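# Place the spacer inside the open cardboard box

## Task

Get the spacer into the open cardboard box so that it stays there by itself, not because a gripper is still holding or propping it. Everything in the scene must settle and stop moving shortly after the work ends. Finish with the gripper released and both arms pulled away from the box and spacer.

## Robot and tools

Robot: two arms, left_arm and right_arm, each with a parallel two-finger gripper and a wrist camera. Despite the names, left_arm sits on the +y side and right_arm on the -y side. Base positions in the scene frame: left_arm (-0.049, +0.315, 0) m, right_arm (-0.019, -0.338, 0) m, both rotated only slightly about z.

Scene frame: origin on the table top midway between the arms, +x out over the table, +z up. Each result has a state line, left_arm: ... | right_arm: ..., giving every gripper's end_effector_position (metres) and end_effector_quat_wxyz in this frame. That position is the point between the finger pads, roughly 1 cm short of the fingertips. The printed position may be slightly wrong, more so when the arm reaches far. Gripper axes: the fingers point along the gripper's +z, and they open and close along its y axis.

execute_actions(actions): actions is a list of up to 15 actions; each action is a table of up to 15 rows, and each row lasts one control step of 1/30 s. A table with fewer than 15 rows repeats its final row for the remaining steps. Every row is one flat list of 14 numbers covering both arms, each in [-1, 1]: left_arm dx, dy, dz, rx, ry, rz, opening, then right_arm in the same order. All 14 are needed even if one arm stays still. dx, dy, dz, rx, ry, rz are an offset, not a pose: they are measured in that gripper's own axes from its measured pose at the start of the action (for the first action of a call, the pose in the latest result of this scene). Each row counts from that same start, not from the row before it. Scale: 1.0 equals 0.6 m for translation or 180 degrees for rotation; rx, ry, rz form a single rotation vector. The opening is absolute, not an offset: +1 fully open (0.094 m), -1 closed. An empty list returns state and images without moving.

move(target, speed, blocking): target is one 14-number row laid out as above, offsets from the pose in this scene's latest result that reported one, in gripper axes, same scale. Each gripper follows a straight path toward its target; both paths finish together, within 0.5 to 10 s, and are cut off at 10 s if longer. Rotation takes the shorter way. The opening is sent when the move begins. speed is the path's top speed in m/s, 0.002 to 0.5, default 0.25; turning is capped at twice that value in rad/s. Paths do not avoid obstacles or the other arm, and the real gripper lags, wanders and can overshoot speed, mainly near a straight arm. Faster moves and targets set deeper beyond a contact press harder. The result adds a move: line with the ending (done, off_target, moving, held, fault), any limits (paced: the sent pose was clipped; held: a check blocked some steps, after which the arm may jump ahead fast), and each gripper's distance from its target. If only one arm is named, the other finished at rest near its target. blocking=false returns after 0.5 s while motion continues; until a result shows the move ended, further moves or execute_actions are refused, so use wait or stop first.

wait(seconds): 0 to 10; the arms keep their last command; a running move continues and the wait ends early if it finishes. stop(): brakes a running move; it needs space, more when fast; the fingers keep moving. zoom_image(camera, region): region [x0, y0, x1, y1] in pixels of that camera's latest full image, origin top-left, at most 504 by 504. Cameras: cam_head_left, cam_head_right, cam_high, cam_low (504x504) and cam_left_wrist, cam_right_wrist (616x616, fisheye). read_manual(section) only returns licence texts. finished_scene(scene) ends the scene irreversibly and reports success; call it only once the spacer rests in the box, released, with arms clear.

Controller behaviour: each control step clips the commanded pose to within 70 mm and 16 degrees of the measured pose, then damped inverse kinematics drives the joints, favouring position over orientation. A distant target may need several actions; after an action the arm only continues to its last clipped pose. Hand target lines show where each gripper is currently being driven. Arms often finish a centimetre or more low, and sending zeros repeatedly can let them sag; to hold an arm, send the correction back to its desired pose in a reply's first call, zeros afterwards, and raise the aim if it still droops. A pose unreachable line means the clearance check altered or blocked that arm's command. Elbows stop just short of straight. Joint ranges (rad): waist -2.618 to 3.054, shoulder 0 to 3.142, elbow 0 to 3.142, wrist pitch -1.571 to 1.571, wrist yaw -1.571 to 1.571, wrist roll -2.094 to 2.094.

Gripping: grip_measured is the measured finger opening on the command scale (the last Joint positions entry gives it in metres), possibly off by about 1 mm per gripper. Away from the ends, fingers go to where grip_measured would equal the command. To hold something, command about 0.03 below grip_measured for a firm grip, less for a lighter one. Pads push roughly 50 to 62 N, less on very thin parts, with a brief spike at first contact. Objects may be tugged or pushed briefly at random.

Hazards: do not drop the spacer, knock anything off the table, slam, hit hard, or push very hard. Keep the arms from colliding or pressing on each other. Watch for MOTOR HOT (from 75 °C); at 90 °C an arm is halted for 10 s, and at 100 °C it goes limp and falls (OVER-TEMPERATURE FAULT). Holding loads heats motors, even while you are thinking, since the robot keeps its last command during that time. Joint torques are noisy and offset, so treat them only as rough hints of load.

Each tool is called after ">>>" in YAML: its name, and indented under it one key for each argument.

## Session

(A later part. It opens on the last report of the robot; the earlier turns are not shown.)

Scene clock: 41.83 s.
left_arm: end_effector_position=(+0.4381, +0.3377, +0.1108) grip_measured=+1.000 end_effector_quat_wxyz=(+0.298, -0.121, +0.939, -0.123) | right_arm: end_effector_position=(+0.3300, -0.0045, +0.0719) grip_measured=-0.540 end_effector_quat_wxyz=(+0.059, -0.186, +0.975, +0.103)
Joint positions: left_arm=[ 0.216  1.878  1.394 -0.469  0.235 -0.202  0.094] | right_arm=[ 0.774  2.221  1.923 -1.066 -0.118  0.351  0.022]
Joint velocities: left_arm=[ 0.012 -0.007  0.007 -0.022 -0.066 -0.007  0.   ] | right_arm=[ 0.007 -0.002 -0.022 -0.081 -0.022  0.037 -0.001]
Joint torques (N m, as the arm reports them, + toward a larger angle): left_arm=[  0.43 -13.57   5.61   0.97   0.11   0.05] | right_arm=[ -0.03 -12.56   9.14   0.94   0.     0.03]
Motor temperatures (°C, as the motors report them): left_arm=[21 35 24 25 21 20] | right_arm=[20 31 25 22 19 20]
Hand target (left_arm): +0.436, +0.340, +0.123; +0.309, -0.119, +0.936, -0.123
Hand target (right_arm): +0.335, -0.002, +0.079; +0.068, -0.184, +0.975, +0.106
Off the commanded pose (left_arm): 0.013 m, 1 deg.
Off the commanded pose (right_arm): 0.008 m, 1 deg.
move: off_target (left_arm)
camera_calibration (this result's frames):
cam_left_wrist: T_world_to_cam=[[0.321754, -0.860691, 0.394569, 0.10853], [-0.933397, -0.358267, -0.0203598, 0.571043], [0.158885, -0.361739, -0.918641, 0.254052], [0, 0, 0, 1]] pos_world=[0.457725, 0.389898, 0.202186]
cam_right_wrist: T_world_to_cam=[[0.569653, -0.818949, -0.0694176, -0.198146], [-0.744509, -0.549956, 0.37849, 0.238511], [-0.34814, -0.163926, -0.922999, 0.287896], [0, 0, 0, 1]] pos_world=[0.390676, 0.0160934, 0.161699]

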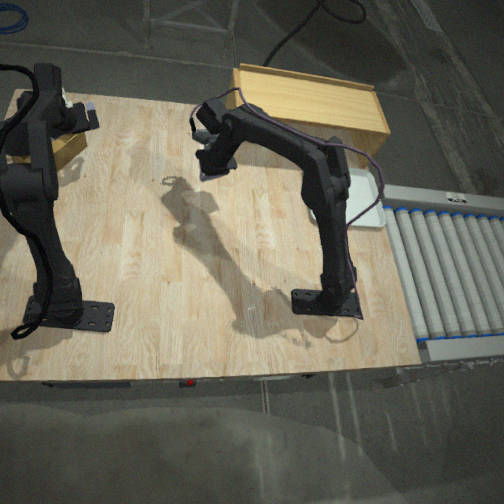

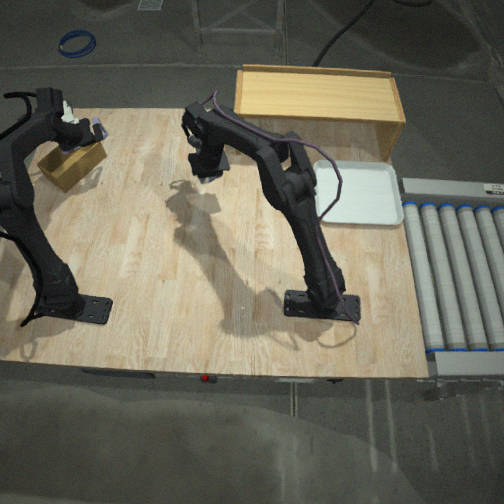

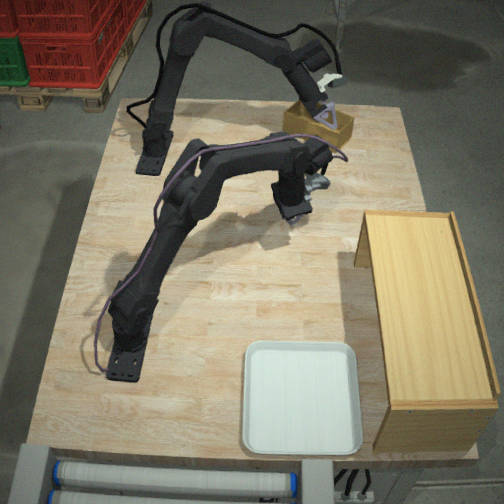

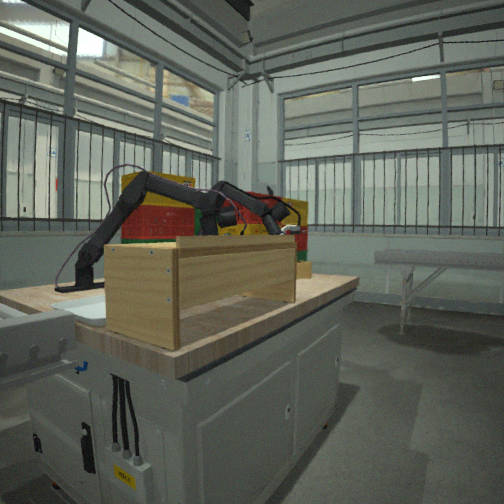

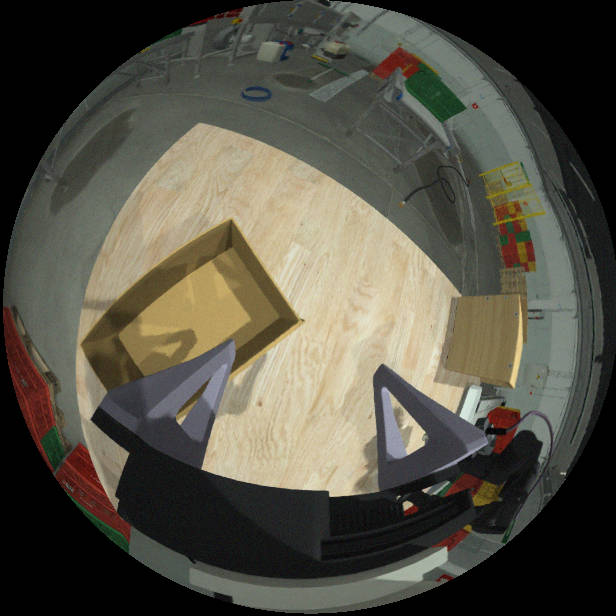

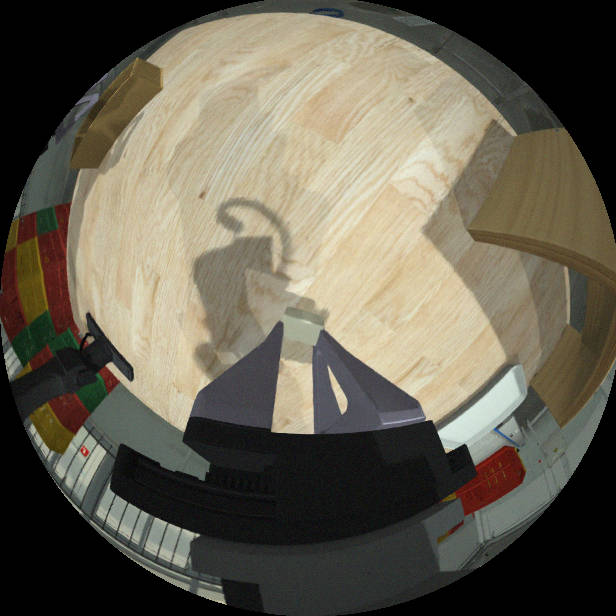

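>>> move:
  target: [0,0,-0.02,0,0,0,1, 0.013,-0.016,0.084,0,0,0,-0.7]
  speed: 0.08

>>> move:
  target: [0,0,0,0,0,0,1, 0,0,0,0,0,0,1]

Scene clock: 46.40 s.
left_arm: end_effector_position=(+0.4332, +0.3370, +0.1074) grip_measured=+1.000 end_effector_quat_wxyz=(+0.286, -0.123, +0.942, -0.123) | right_arm: end_effector_position=(+0.3288, -0.0054, +0.0219) grip_measured=-0.540 end_effector_quat_wxyz=(+0.055, -0.186, +0.976, +0.101)
Joint positions: left_arm=[ 0.216  1.878  1.394 -0.494  0.235 -0.202  0.094] | right_arm=[ 0.774  2.255  1.78  -0.897 -0.119  0.351  0.022]
Joint velocities: left_arm=[-0.012 -0.007 -0.012 -0.007  0.051 -0.066  0.   ] | right_arm=[-0.012 -0.007 -0.002 -0.007  0.051  0.022  0.001]
Joint torques (N m, as the arm reports them, + toward a larger angle): left_arm=[  0.6  -13.56   5.76   0.91   0.09   0.06] | right_arm=[ -0.21 -12.75   6.36   1.1   -0.06   0.  ]
Motor temperatures (°C, as the motors report them): left_arm=[21 36 24 25 21 20] | right_arm=[20 32 25 23 19 20]
Hand target (left_arm): +0.431, +0.339, +0.120; +0.298, -0.121, +0.939, -0.123
Hand target (right_arm): +0.330, -0.004, +0.020; +0.058, -0.186, +0.975, +0.103
Off the commanded pose (left_arm): 0.013 m, 1 deg.
Off the commanded pose (right_arm): 0.002 m, 0 deg.
move: off_target (left_arm)
camera_calibration (this result's frames):
cam_left_wrist: T_world_to_cam=[[0.331392, -0.85944, 0.389284, 0.106892], [-0.933601, -0.358294, 0.00373953, 0.563653], [0.136264, -0.364675, -0.92111, 0.262501], [0, 0, 0, 1]] pos_world=[0.455034, 0.389548, 0.198074]
cam_right_wrist: T_world_to_cam=[[0.569015, -0.819397, -0.0693618, -0.201435], [-0.742099, -0.54801, 0.385971, 0.255165], [-0.354274, -0.16815, -0.9199, 0.243091], [0, 0, 0, 1]] pos_world=[0.390098, 0.015654, 0.111161]

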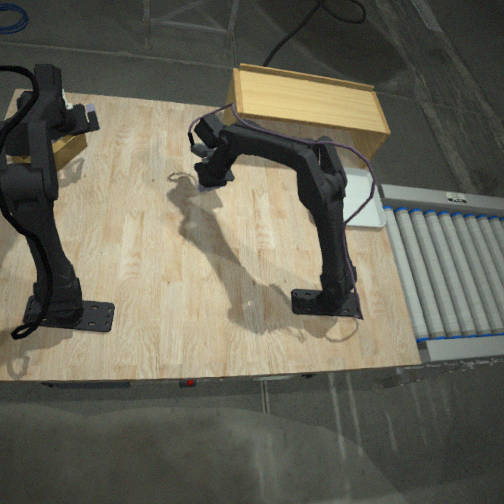

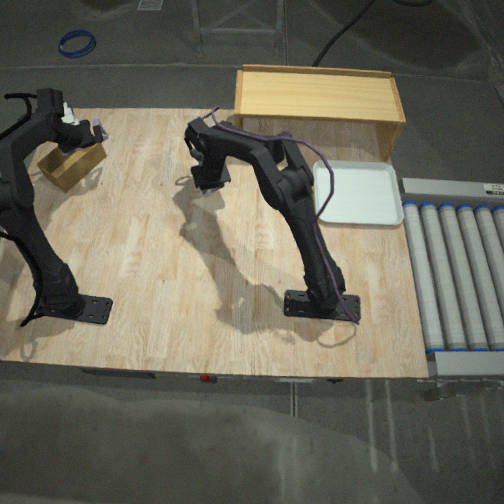

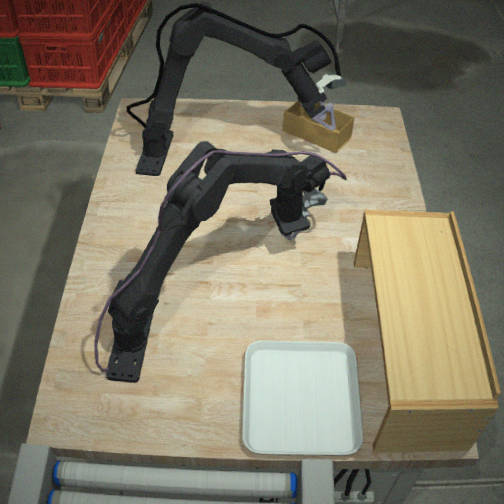

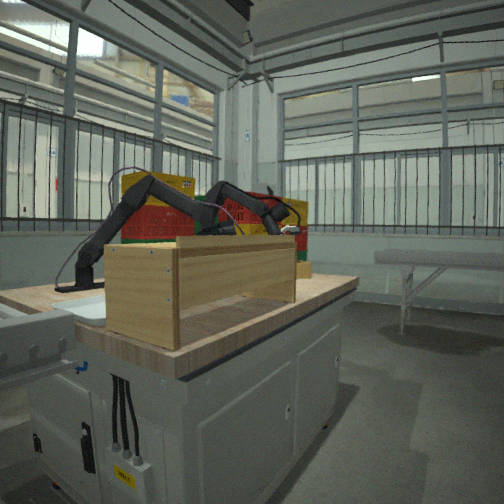

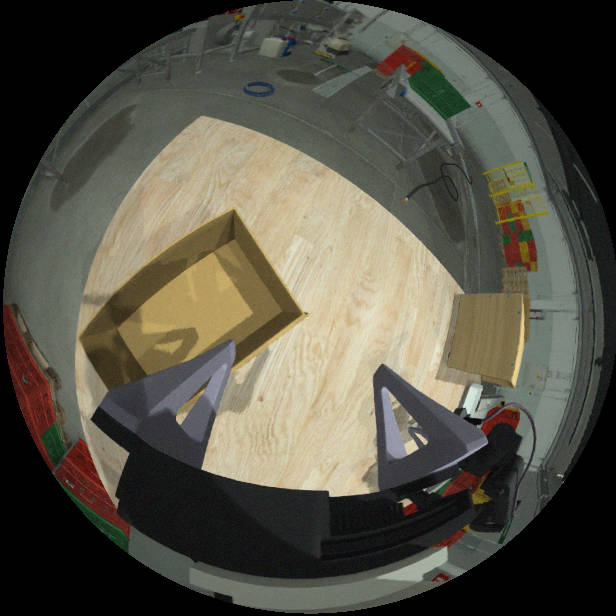

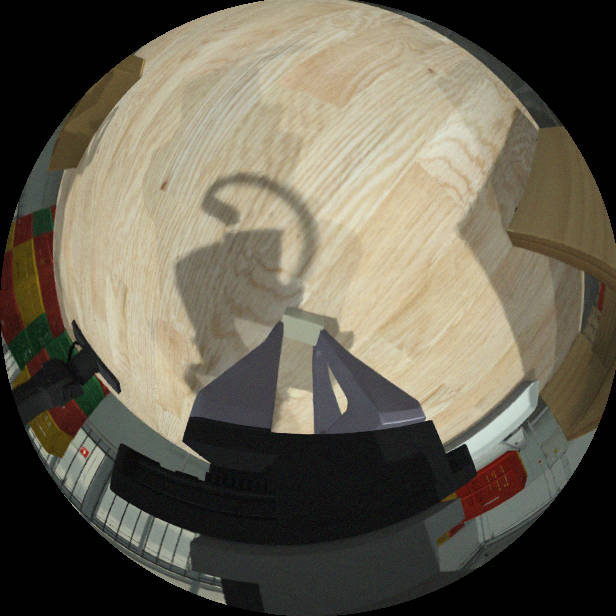

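Scene clock: 46.90 s.
left_arm: end_effector_position=(+0.4332, +0.3370, +0.1074) grip_measured=+1.000 end_effector_quat_wxyz=(+0.286, -0.123, +0.942, -0.123) | right_arm: end_effector_position=(+0.3288, -0.0054, +0.0219) grip_measured=+1.000 end_effector_quat_wxyz=(+0.055, -0.186, +0.976, +0.101)
Joint positions: left_arm=[ 0.216  1.878  1.394 -0.494  0.235 -0.202  0.094] | right_arm=[ 0.774  2.255  1.78  -0.897 -0.119  0.351  0.094]
Joint velocities: left_arm=[ 0.007 -0.012 -0.002  0.022  0.007  0.007  0.   ] | right_arm=[-0.017 -0.002 -0.002 -0.007 -0.007  0.022  0.   ]
Joint torques (N m, as the arm reports them, + toward a larger angle): left_arm=[ -0.03 -10.4    6.3    0.99   0.06   0.03] | right_arm=[ -0.03 -12.92   6.85   0.94  -0.04  -0.01]
Motor temperatures (°C, as the motors report them): left_arm=[21 36 24 25 21 20] | right_arm=[20 32 25 23 19 20]
Hand target (left_arm): +0.433, +0.337, +0.107; +0.286, -0.123, +0.942, -0.123
Hand target (right_arm): +0.329, -0.005, +0.022; +0.055, -0.186, +0.976, +0.101
Off the commanded pose (left_arm): 0.000 m, 0 deg.
Off the commanded pose (right_arm): 0.000 m, 0 deg.
move: done
camera_calibration (this result's frames):
cam_left_wrist: T_world_to_cam=[[0.331392, -0.85944, 0.389284, 0.106892], [-0.933601, -0.358294, 0.00373953, 0.563653], [0.136264, -0.364675, -0.92111, 0.262501], [0, 0, 0, 1]] pos_world=[0.455034, 0.389548, 0.198074]
cam_right_wrist: T_world_to_cam=[[0.569015, -0.819397, -0.0693618, -0.201435], [-0.742099, -0.54801, 0.385971, 0.255165], [-0.354274, -0.16815, -0.9199, 0.243091], [0, 0, 0, 1]] pos_world=[0.390098, 0.015654, 0.111161]

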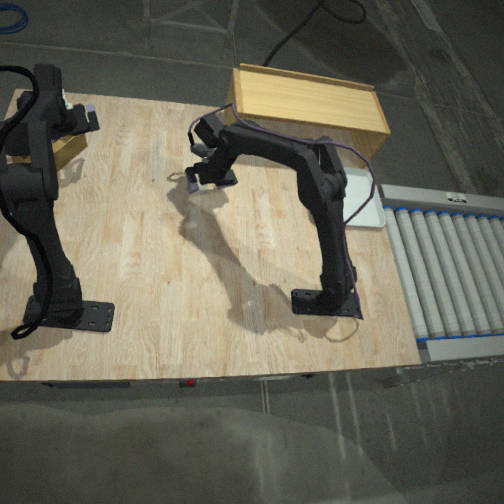

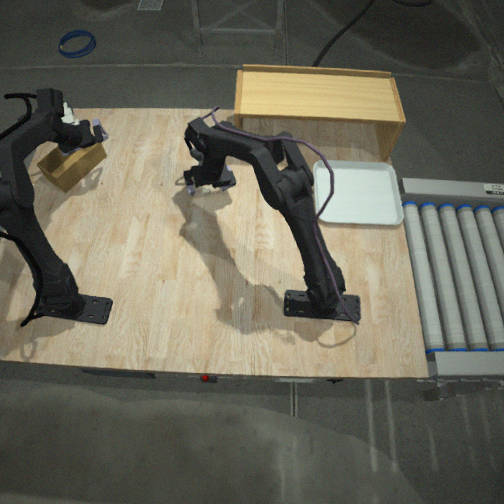

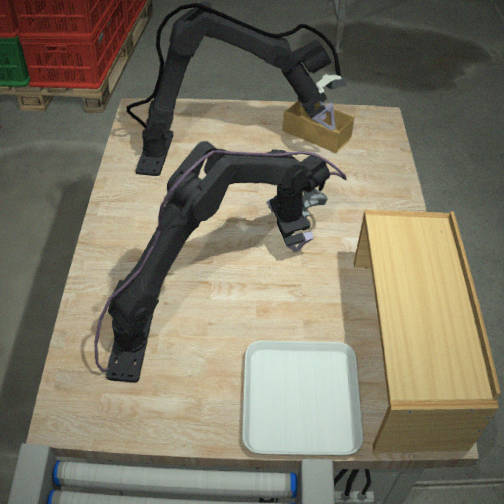

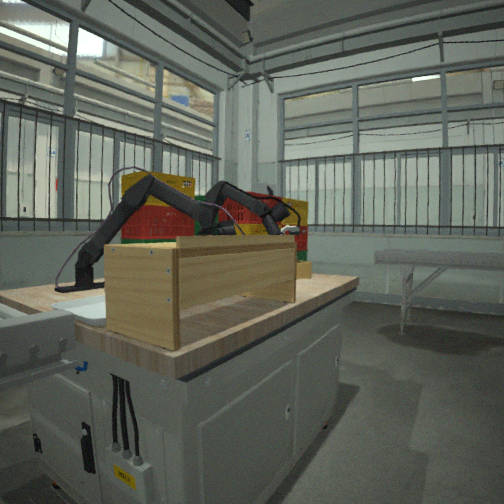

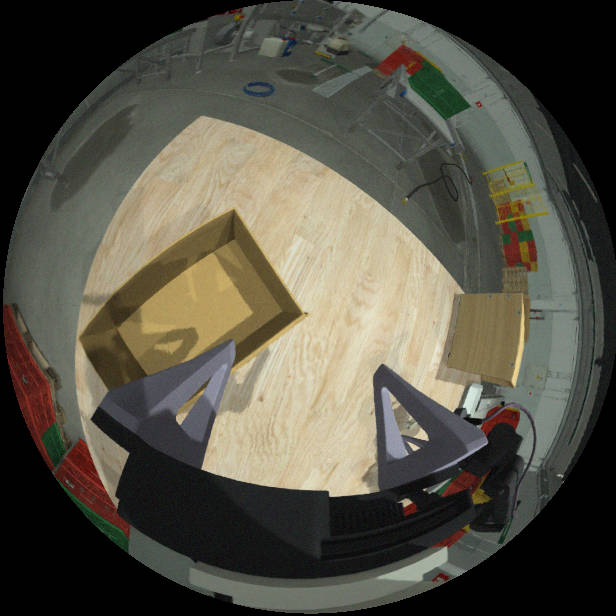

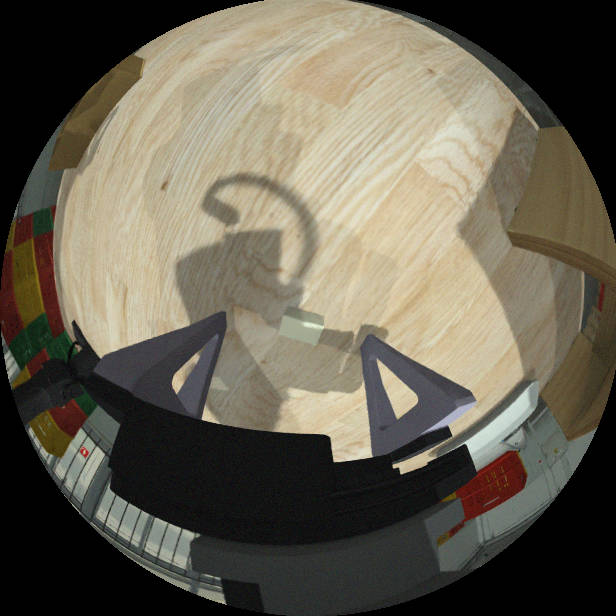

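>>> move:
  target: [0.188,-0.332,-0.042,-0.094,0.14,0,1, 0.05,-0.35,-0.3,0,0,0,1]
  speed: 0.3

Scene clock: 60.63 s.
left_arm: end_effector_position=(+0.3558, +0.1176, +0.1203) grip_measured=+1.000 end_effector_quat_wxyz=(+0.041, -0.126, +0.991, -0.003) | right_arm: end_effector_position=(+0.3608, -0.2526, +0.1436) grip_measured=+1.000 end_effector_quat_wxyz=(+0.038, -0.178, +0.978, +0.097)
Joint positions: left_arm=[-0.387  2.241  2.171 -1.429 -0.043 -0.725  0.094] | right_arm=[ 0.185  1.962  1.822 -1.364 -0.199 -0.227  0.094]
Joint velocities: left_arm=[-0.007 -0.002 -0.007 -0.081 -0.051  0.066  0.   ] | right_arm=[ 0.017 -0.012  0.002 -0.051 -0.022  0.051  0.   ]
Joint torques (N m, as the arm reports them, + toward a larger angle): left_arm=[  0.63 -12.88   7.82   0.06  -0.16  -0.02] | right_arm=[  0.38 -11.05   8.85   0.65  -0.2   -0.06]
Motor temperatures (°C, as the motors report them): left_arm=[21 35 25 25 21 20] | right_arm=[20 35 25 23 19 20]
Hand target (left_arm): +0.361, +0.121, +0.128; +0.052, -0.135, +0.989, -0.002
Hand target (right_arm): +0.364, -0.248, +0.155; +0.055, -0.186, +0.976, +0.103
Off the commanded pose (left_arm): 0.011 m, 2 deg.
Off the commanded pose (right_arm): 0.015 m, 2 deg.
move: off_target (left_arm, right_arm)
camera_calibration (this result's frames):
cam_left_wrist: T_world_to_cam=[[0.444261, -0.895698, 0.0189192, -0.0524033], [-0.821356, -0.398773, 0.407865, 0.328936], [-0.357779, -0.196738, -0.912846, 0.36001], [0, 0, 0, 1]] pos_world=[0.422259, 0.155061, 0.195463]
cam_right_wrist: T_world_to_cam=[[0.555838, -0.827731, -0.0768457, -0.410053], [-0.735888, -0.532939, 0.417667, 0.0934045], [-0.38667, -0.175605, -0.905345, 0.332524], [0, 0, 0, 1]] pos_world=[0.425235, -0.231242, 0.230526]

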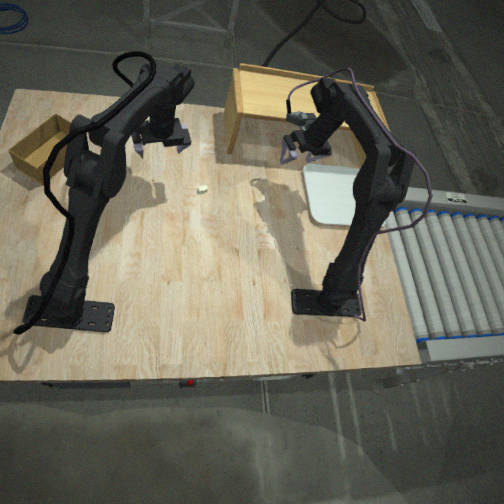

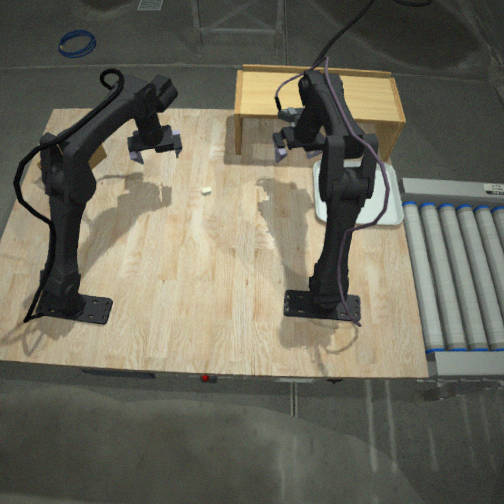

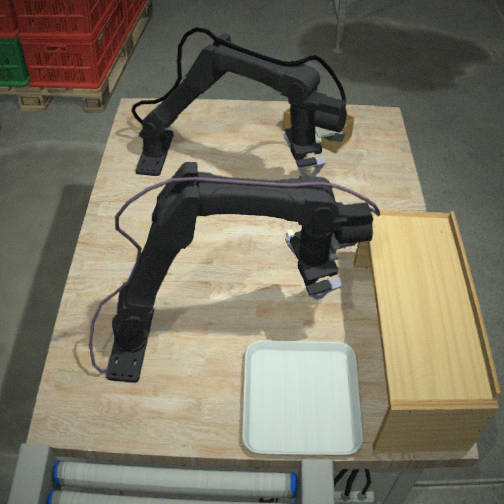

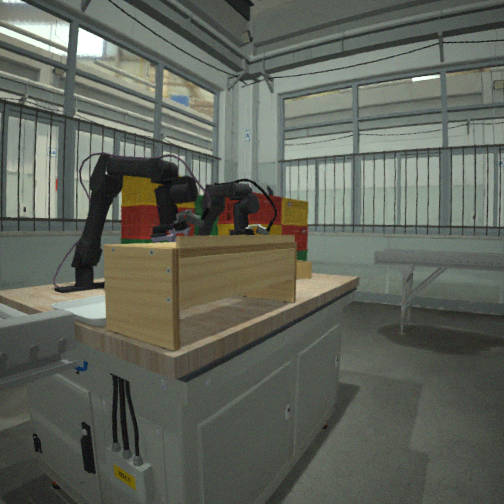

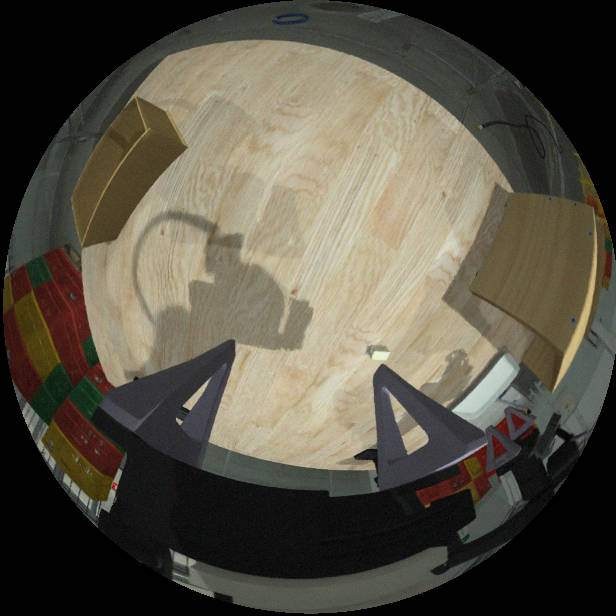

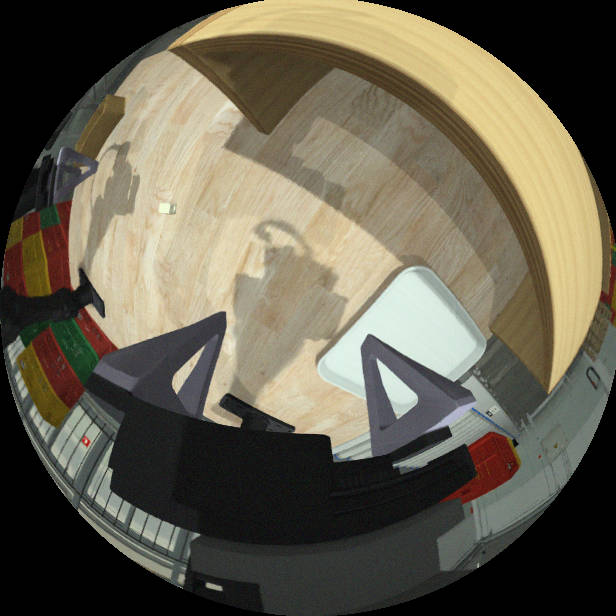

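>>> move:
  target: [0.095,-0.184,0.096,0,0,0,1, 0,0,-0.02,0,0,0,1]
  speed: 0.15

Scene clock: 66.23 s.
left_arm: end_effector_position=(+0.3294, -0.0015, +0.0491) grip_measured=+1.000 end_effector_quat_wxyz=(+0.030, -0.120, +0.992, +0.003) | right_arm: end_effector_position=(+0.3551, -0.2535, +0.1489) grip_measured=+1.000 end_effector_quat_wxyz=(+0.028, -0.178, +0.979, +0.098)
Joint positions: left_arm=[-0.63   2.513  2.365 -1.387 -0.049 -0.956  0.094] | right_arm=[ 0.185  1.962  1.844 -1.407 -0.198 -0.227  0.094]
Joint velocities: left_arm=[-0.007  0.002  0.012 -0.051  0.022  0.022  0.   ] | right_arm=[ 0.012 -0.007  0.012 -0.022  0.007  0.022  0.   ]
Joint torques (N m, as the arm reports them, + toward a larger angle): left_arm=[  0.   -15.33   7.92  -0.05  -0.17  -0.07] | right_arm=[ -0.6  -10.03   8.7    0.61  -0.1   -0.08]
Motor temperatures (°C, as the motors report them): left_arm=[21 35 25 24 21 20] | right_arm=[20 34 26 22 19 20]
Hand target (left_arm): +0.334, -0.002, +0.059; +0.042, -0.126, +0.991, -0.000
Hand target (right_arm): +0.360, -0.255, +0.155; +0.038, -0.178, +0.978, +0.097
Off the commanded pose (left_arm): 0.012 m, 2 deg.
Off the commanded pose (right_arm): 0.008 m, 1 deg.
move: off_target (left_arm)
camera_calibration (this result's frames):
cam_left_wrist: T_world_to_cam=[[0.433321, -0.901239, 0.000275081, -0.141532], [-0.816175, -0.392292, 0.424224, 0.286285], [-0.382219, -0.18405, -0.905557, 0.269846], [0, 0, 0, 1]] pos_world=[0.398128, 0.0344178, 0.122951]
cam_right_wrist: T_world_to_cam=[[0.554752, -0.827619, -0.085417, -0.405511], [-0.726752, -0.531988, 0.434535, 0.0810575], [-0.40507, -0.178982, -0.896595, 0.339284], [0, 0, 0, 1]] pos_world=[0.421301, -0.231761, 0.234341]

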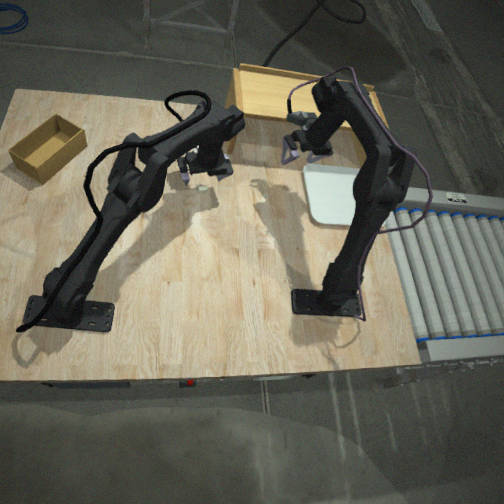

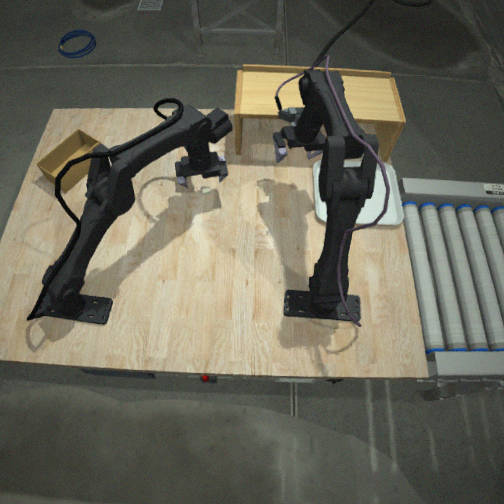

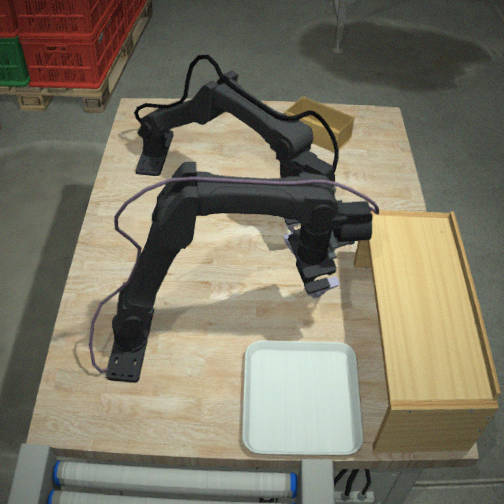

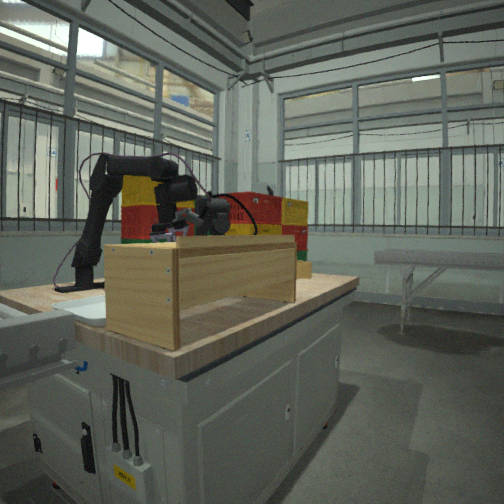

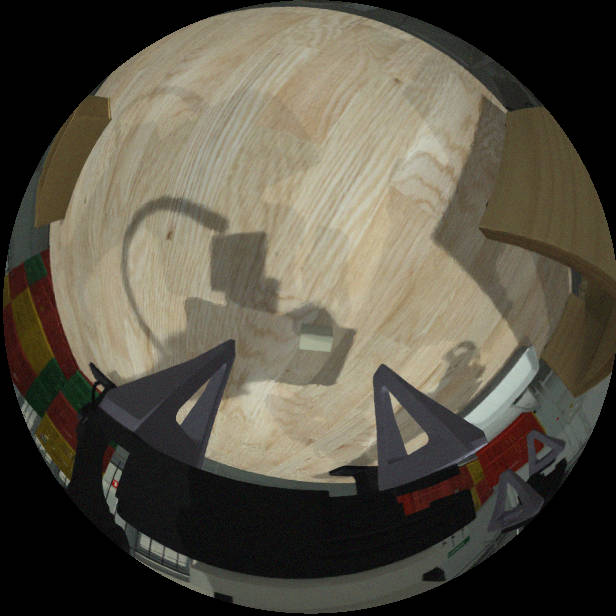

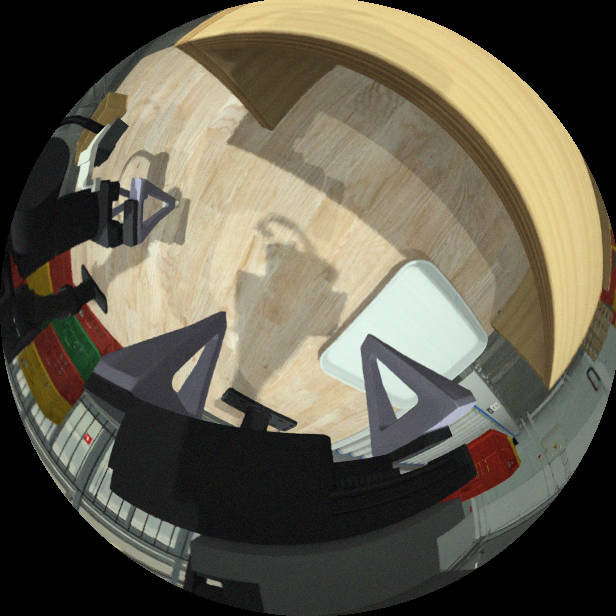

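>>> move:
  target: [-0.01,0,0.04,0,0,0,1, 0,0,-0.01,0,0,0,1]
  speed: 0.05

Scene clock: 69.67 s.
left_arm: end_effector_position=(+0.3315, -0.0039, +0.0245) grip_measured=+1.000 end_effector_quat_wxyz=(+0.026, -0.119, +0.993, +0.006) | right_arm: end_effector_position=(+0.3507, -0.2541, +0.1487) grip_measured=+1.000 end_effector_quat_wxyz=(+0.019, -0.177, +0.979, +0.098)
Joint positions: left_arm=[-0.63   2.542  2.321 -1.324 -0.046 -0.954  0.094] | right_arm=[ 0.185  1.962  1.844 -1.425 -0.198 -0.227  0.094]
Joint velocities: left_arm=[-0.022  0.012 -0.002 -0.022  0.037  0.051  0.   ] | right_arm=[-0.017 -0.007 -0.007 -0.037  0.007 -0.022  0.   ]
Joint torques (N m, as the arm reports them, + toward a larger angle): left_arm=[  1.12 -15.75   4.69   0.15  -0.06   0.11] | right_arm=[ -0.32 -10.04   8.66   0.57  -0.1   -0.04]
Motor temperatures (°C, as the motors report them): left_arm=[21 36 25 24 21 20] | right_arm=[20 34 26 22 19 20]
Hand target (left_arm): +0.337, +0.000, +0.026; +0.030, -0.120, +0.992, +0.003
Hand target (right_arm): +0.355, -0.255, +0.155; +0.028, -0.178, +0.979, +0.098
Off the commanded pose (left_arm): 0.007 m, 1 deg.
Off the commanded pose (right_arm): 0.007 m, 1 deg.
move: done
camera_calibration (this result's frames):
cam_left_wrist: T_world_to_cam=[[0.431511, -0.902078, -0.00733566, -0.143811], [-0.81335, -0.392559, 0.429371, 0.296445], [-0.390206, -0.179312, -0.903099, 0.250553], [0, 0, 0, 1]] pos_world=[0.400937, 0.0315709, 0.0979341]
cam_right_wrist: T_world_to_cam=[[0.553123, -0.827868, -0.0932168, -0.40192], [-0.718756, -0.530785, 0.449062, 0.0729109], [-0.421243, -0.181386, -0.888625, 0.341089], [0, 0, 0, 1]] pos_world=[0.418397, -0.232168, 0.232892]

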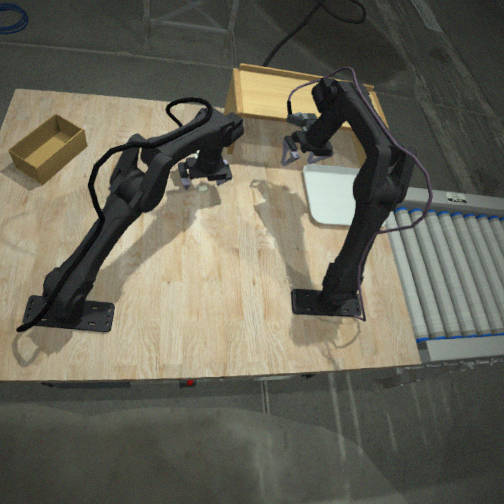

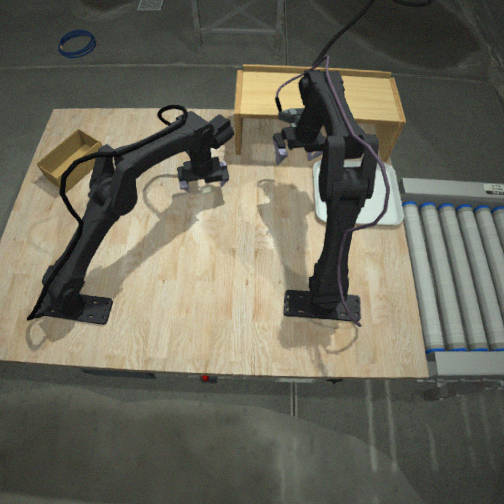

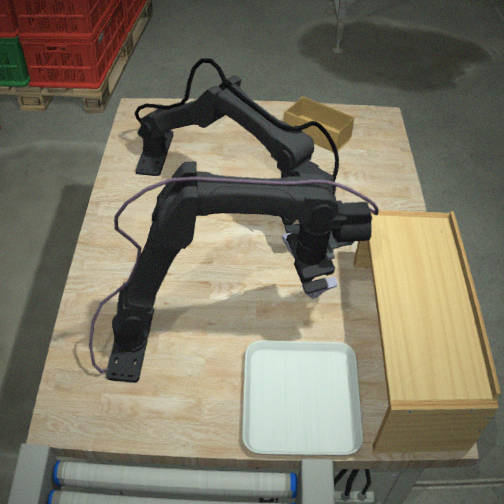

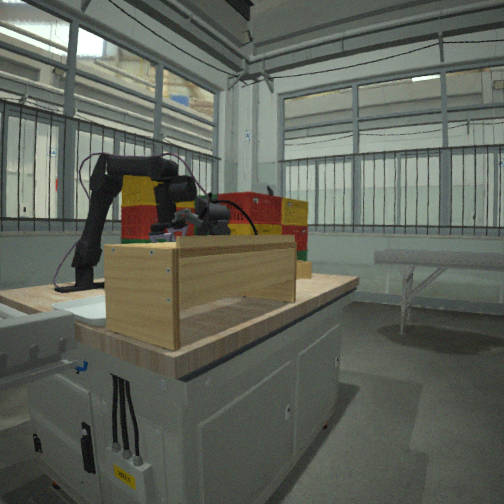

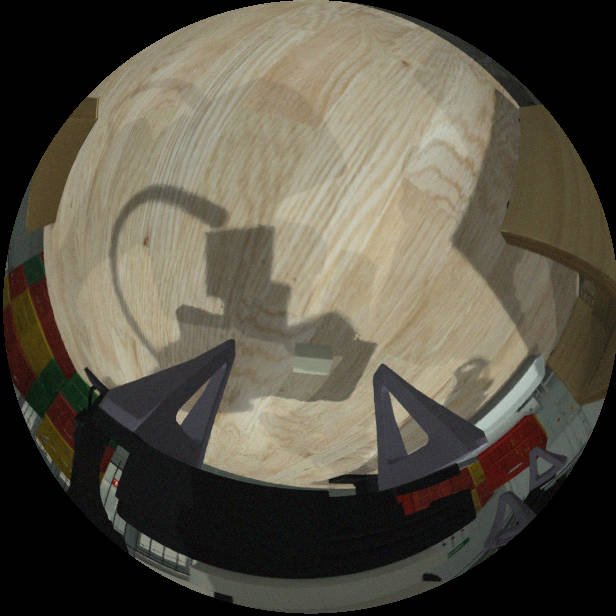

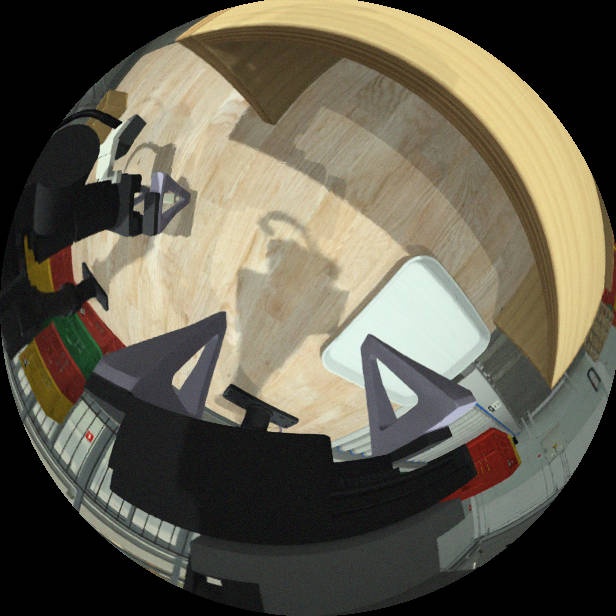

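>>> move:
  target: [0,0,0.012,0,0,0,-0.75, 0,0,-0.01,0,0,0,1]
  speed: 0.03

Scene clock: 71.73 s.
left_arm: end_effector_position=(+0.3329, -0.0054, +0.0228) grip_measured=-0.748 end_effector_quat_wxyz=(+0.028, -0.119, +0.993, +0.002) | right_arm: end_effector_position=(+0.3464, -0.2548, +0.1486) grip_measured=+1.000 end_effector_quat_wxyz=(+0.010, -0.176, +0.979, +0.098)
Joint positions: left_arm=[-0.63   2.542  2.314 -1.309 -0.045 -0.954  0.012] | right_arm=[ 0.185  1.962  1.844 -1.443 -0.197 -0.227  0.094]
Joint velocities: left_arm=[ 0.007  0.007 -0.012 -0.022  0.022 -0.022 -0.001] | right_arm=[-0.007  0.002 -0.017 -0.066 -0.007 -0.066  0.   ]
Joint torques (N m, as the arm reports them, + toward a larger angle): left_arm=[  0.1  -15.06   4.04   0.16  -0.06   0.  ] | right_arm=[ -0.3  -10.05   8.53   0.55  -0.1   -0.04]
Motor temperatures (°C, as the motors report them): left_arm=[21 37 25 24 21 20] | right_arm=[20 34 26 22 19 20]
Hand target (left_arm): +0.332, -0.004, +0.017; +0.026, -0.119, +0.993, +0.006
Hand target (right_arm): +0.350, -0.255, +0.155; +0.019, -0.177, +0.979, +0.098
Off the commanded pose (left_arm): 0.006 m, 0 deg.
Off the commanded pose (right_arm): 0.007 m, 1 deg.
move: done
camera_calibration (this result's frames):
cam_left_wrist: T_world_to_cam=[[0.431486, -0.90212, 0.000623525, -0.145957], [-0.815526, -0.389772, 0.427778, 0.298436], [-0.385664, -0.185089, -0.903884, 0.247755], [0, 0, 0, 1]] pos_world=[0.401911, 0.0305079, 0.0963684]
cam_right_wrist: T_world_to_cam=[[0.551434, -0.828125, -0.100648, -0.398456], [-0.710845, -0.529593, 0.46285, 0.065082], [-0.4366, -0.183687, -0.880704, 0.342659], [0, 0, 0, 1]] pos_world=[0.41559, -0.232562, 0.231554]

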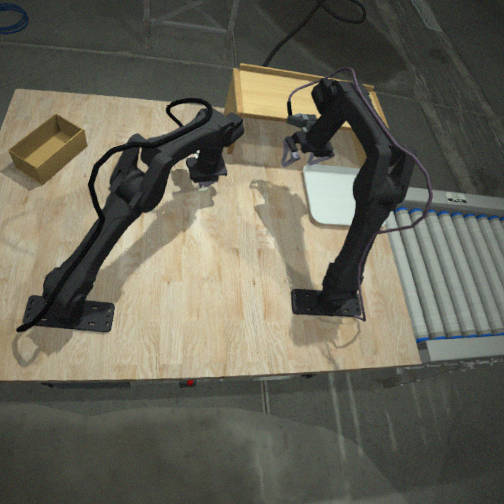

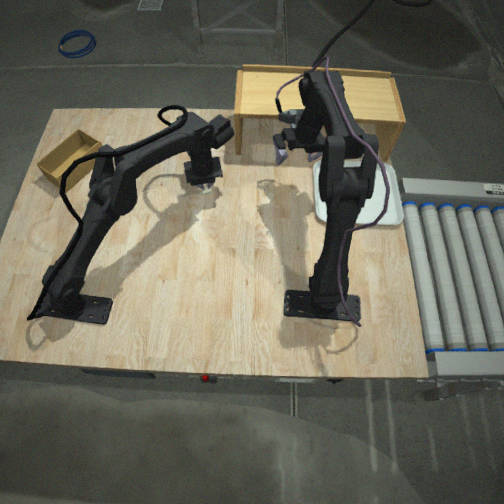

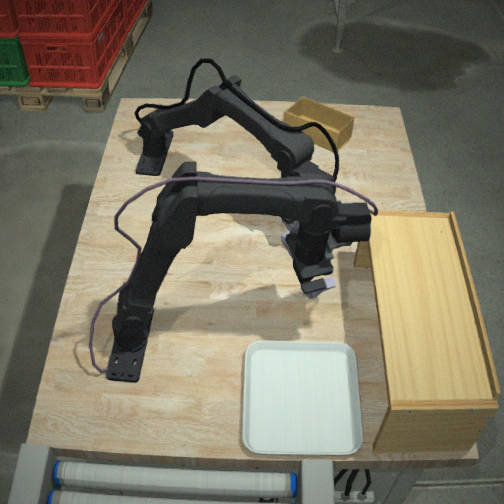

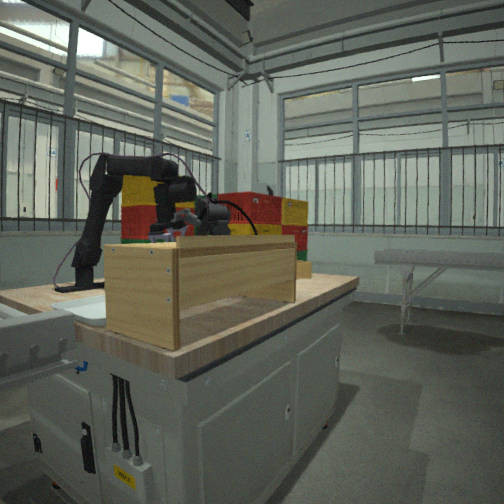

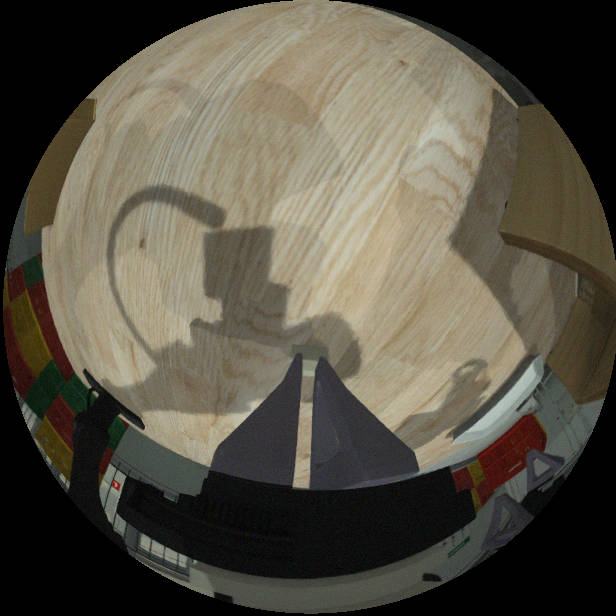

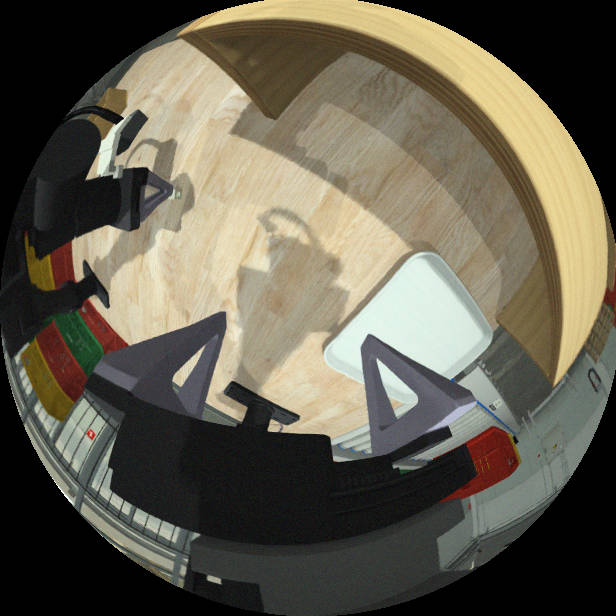

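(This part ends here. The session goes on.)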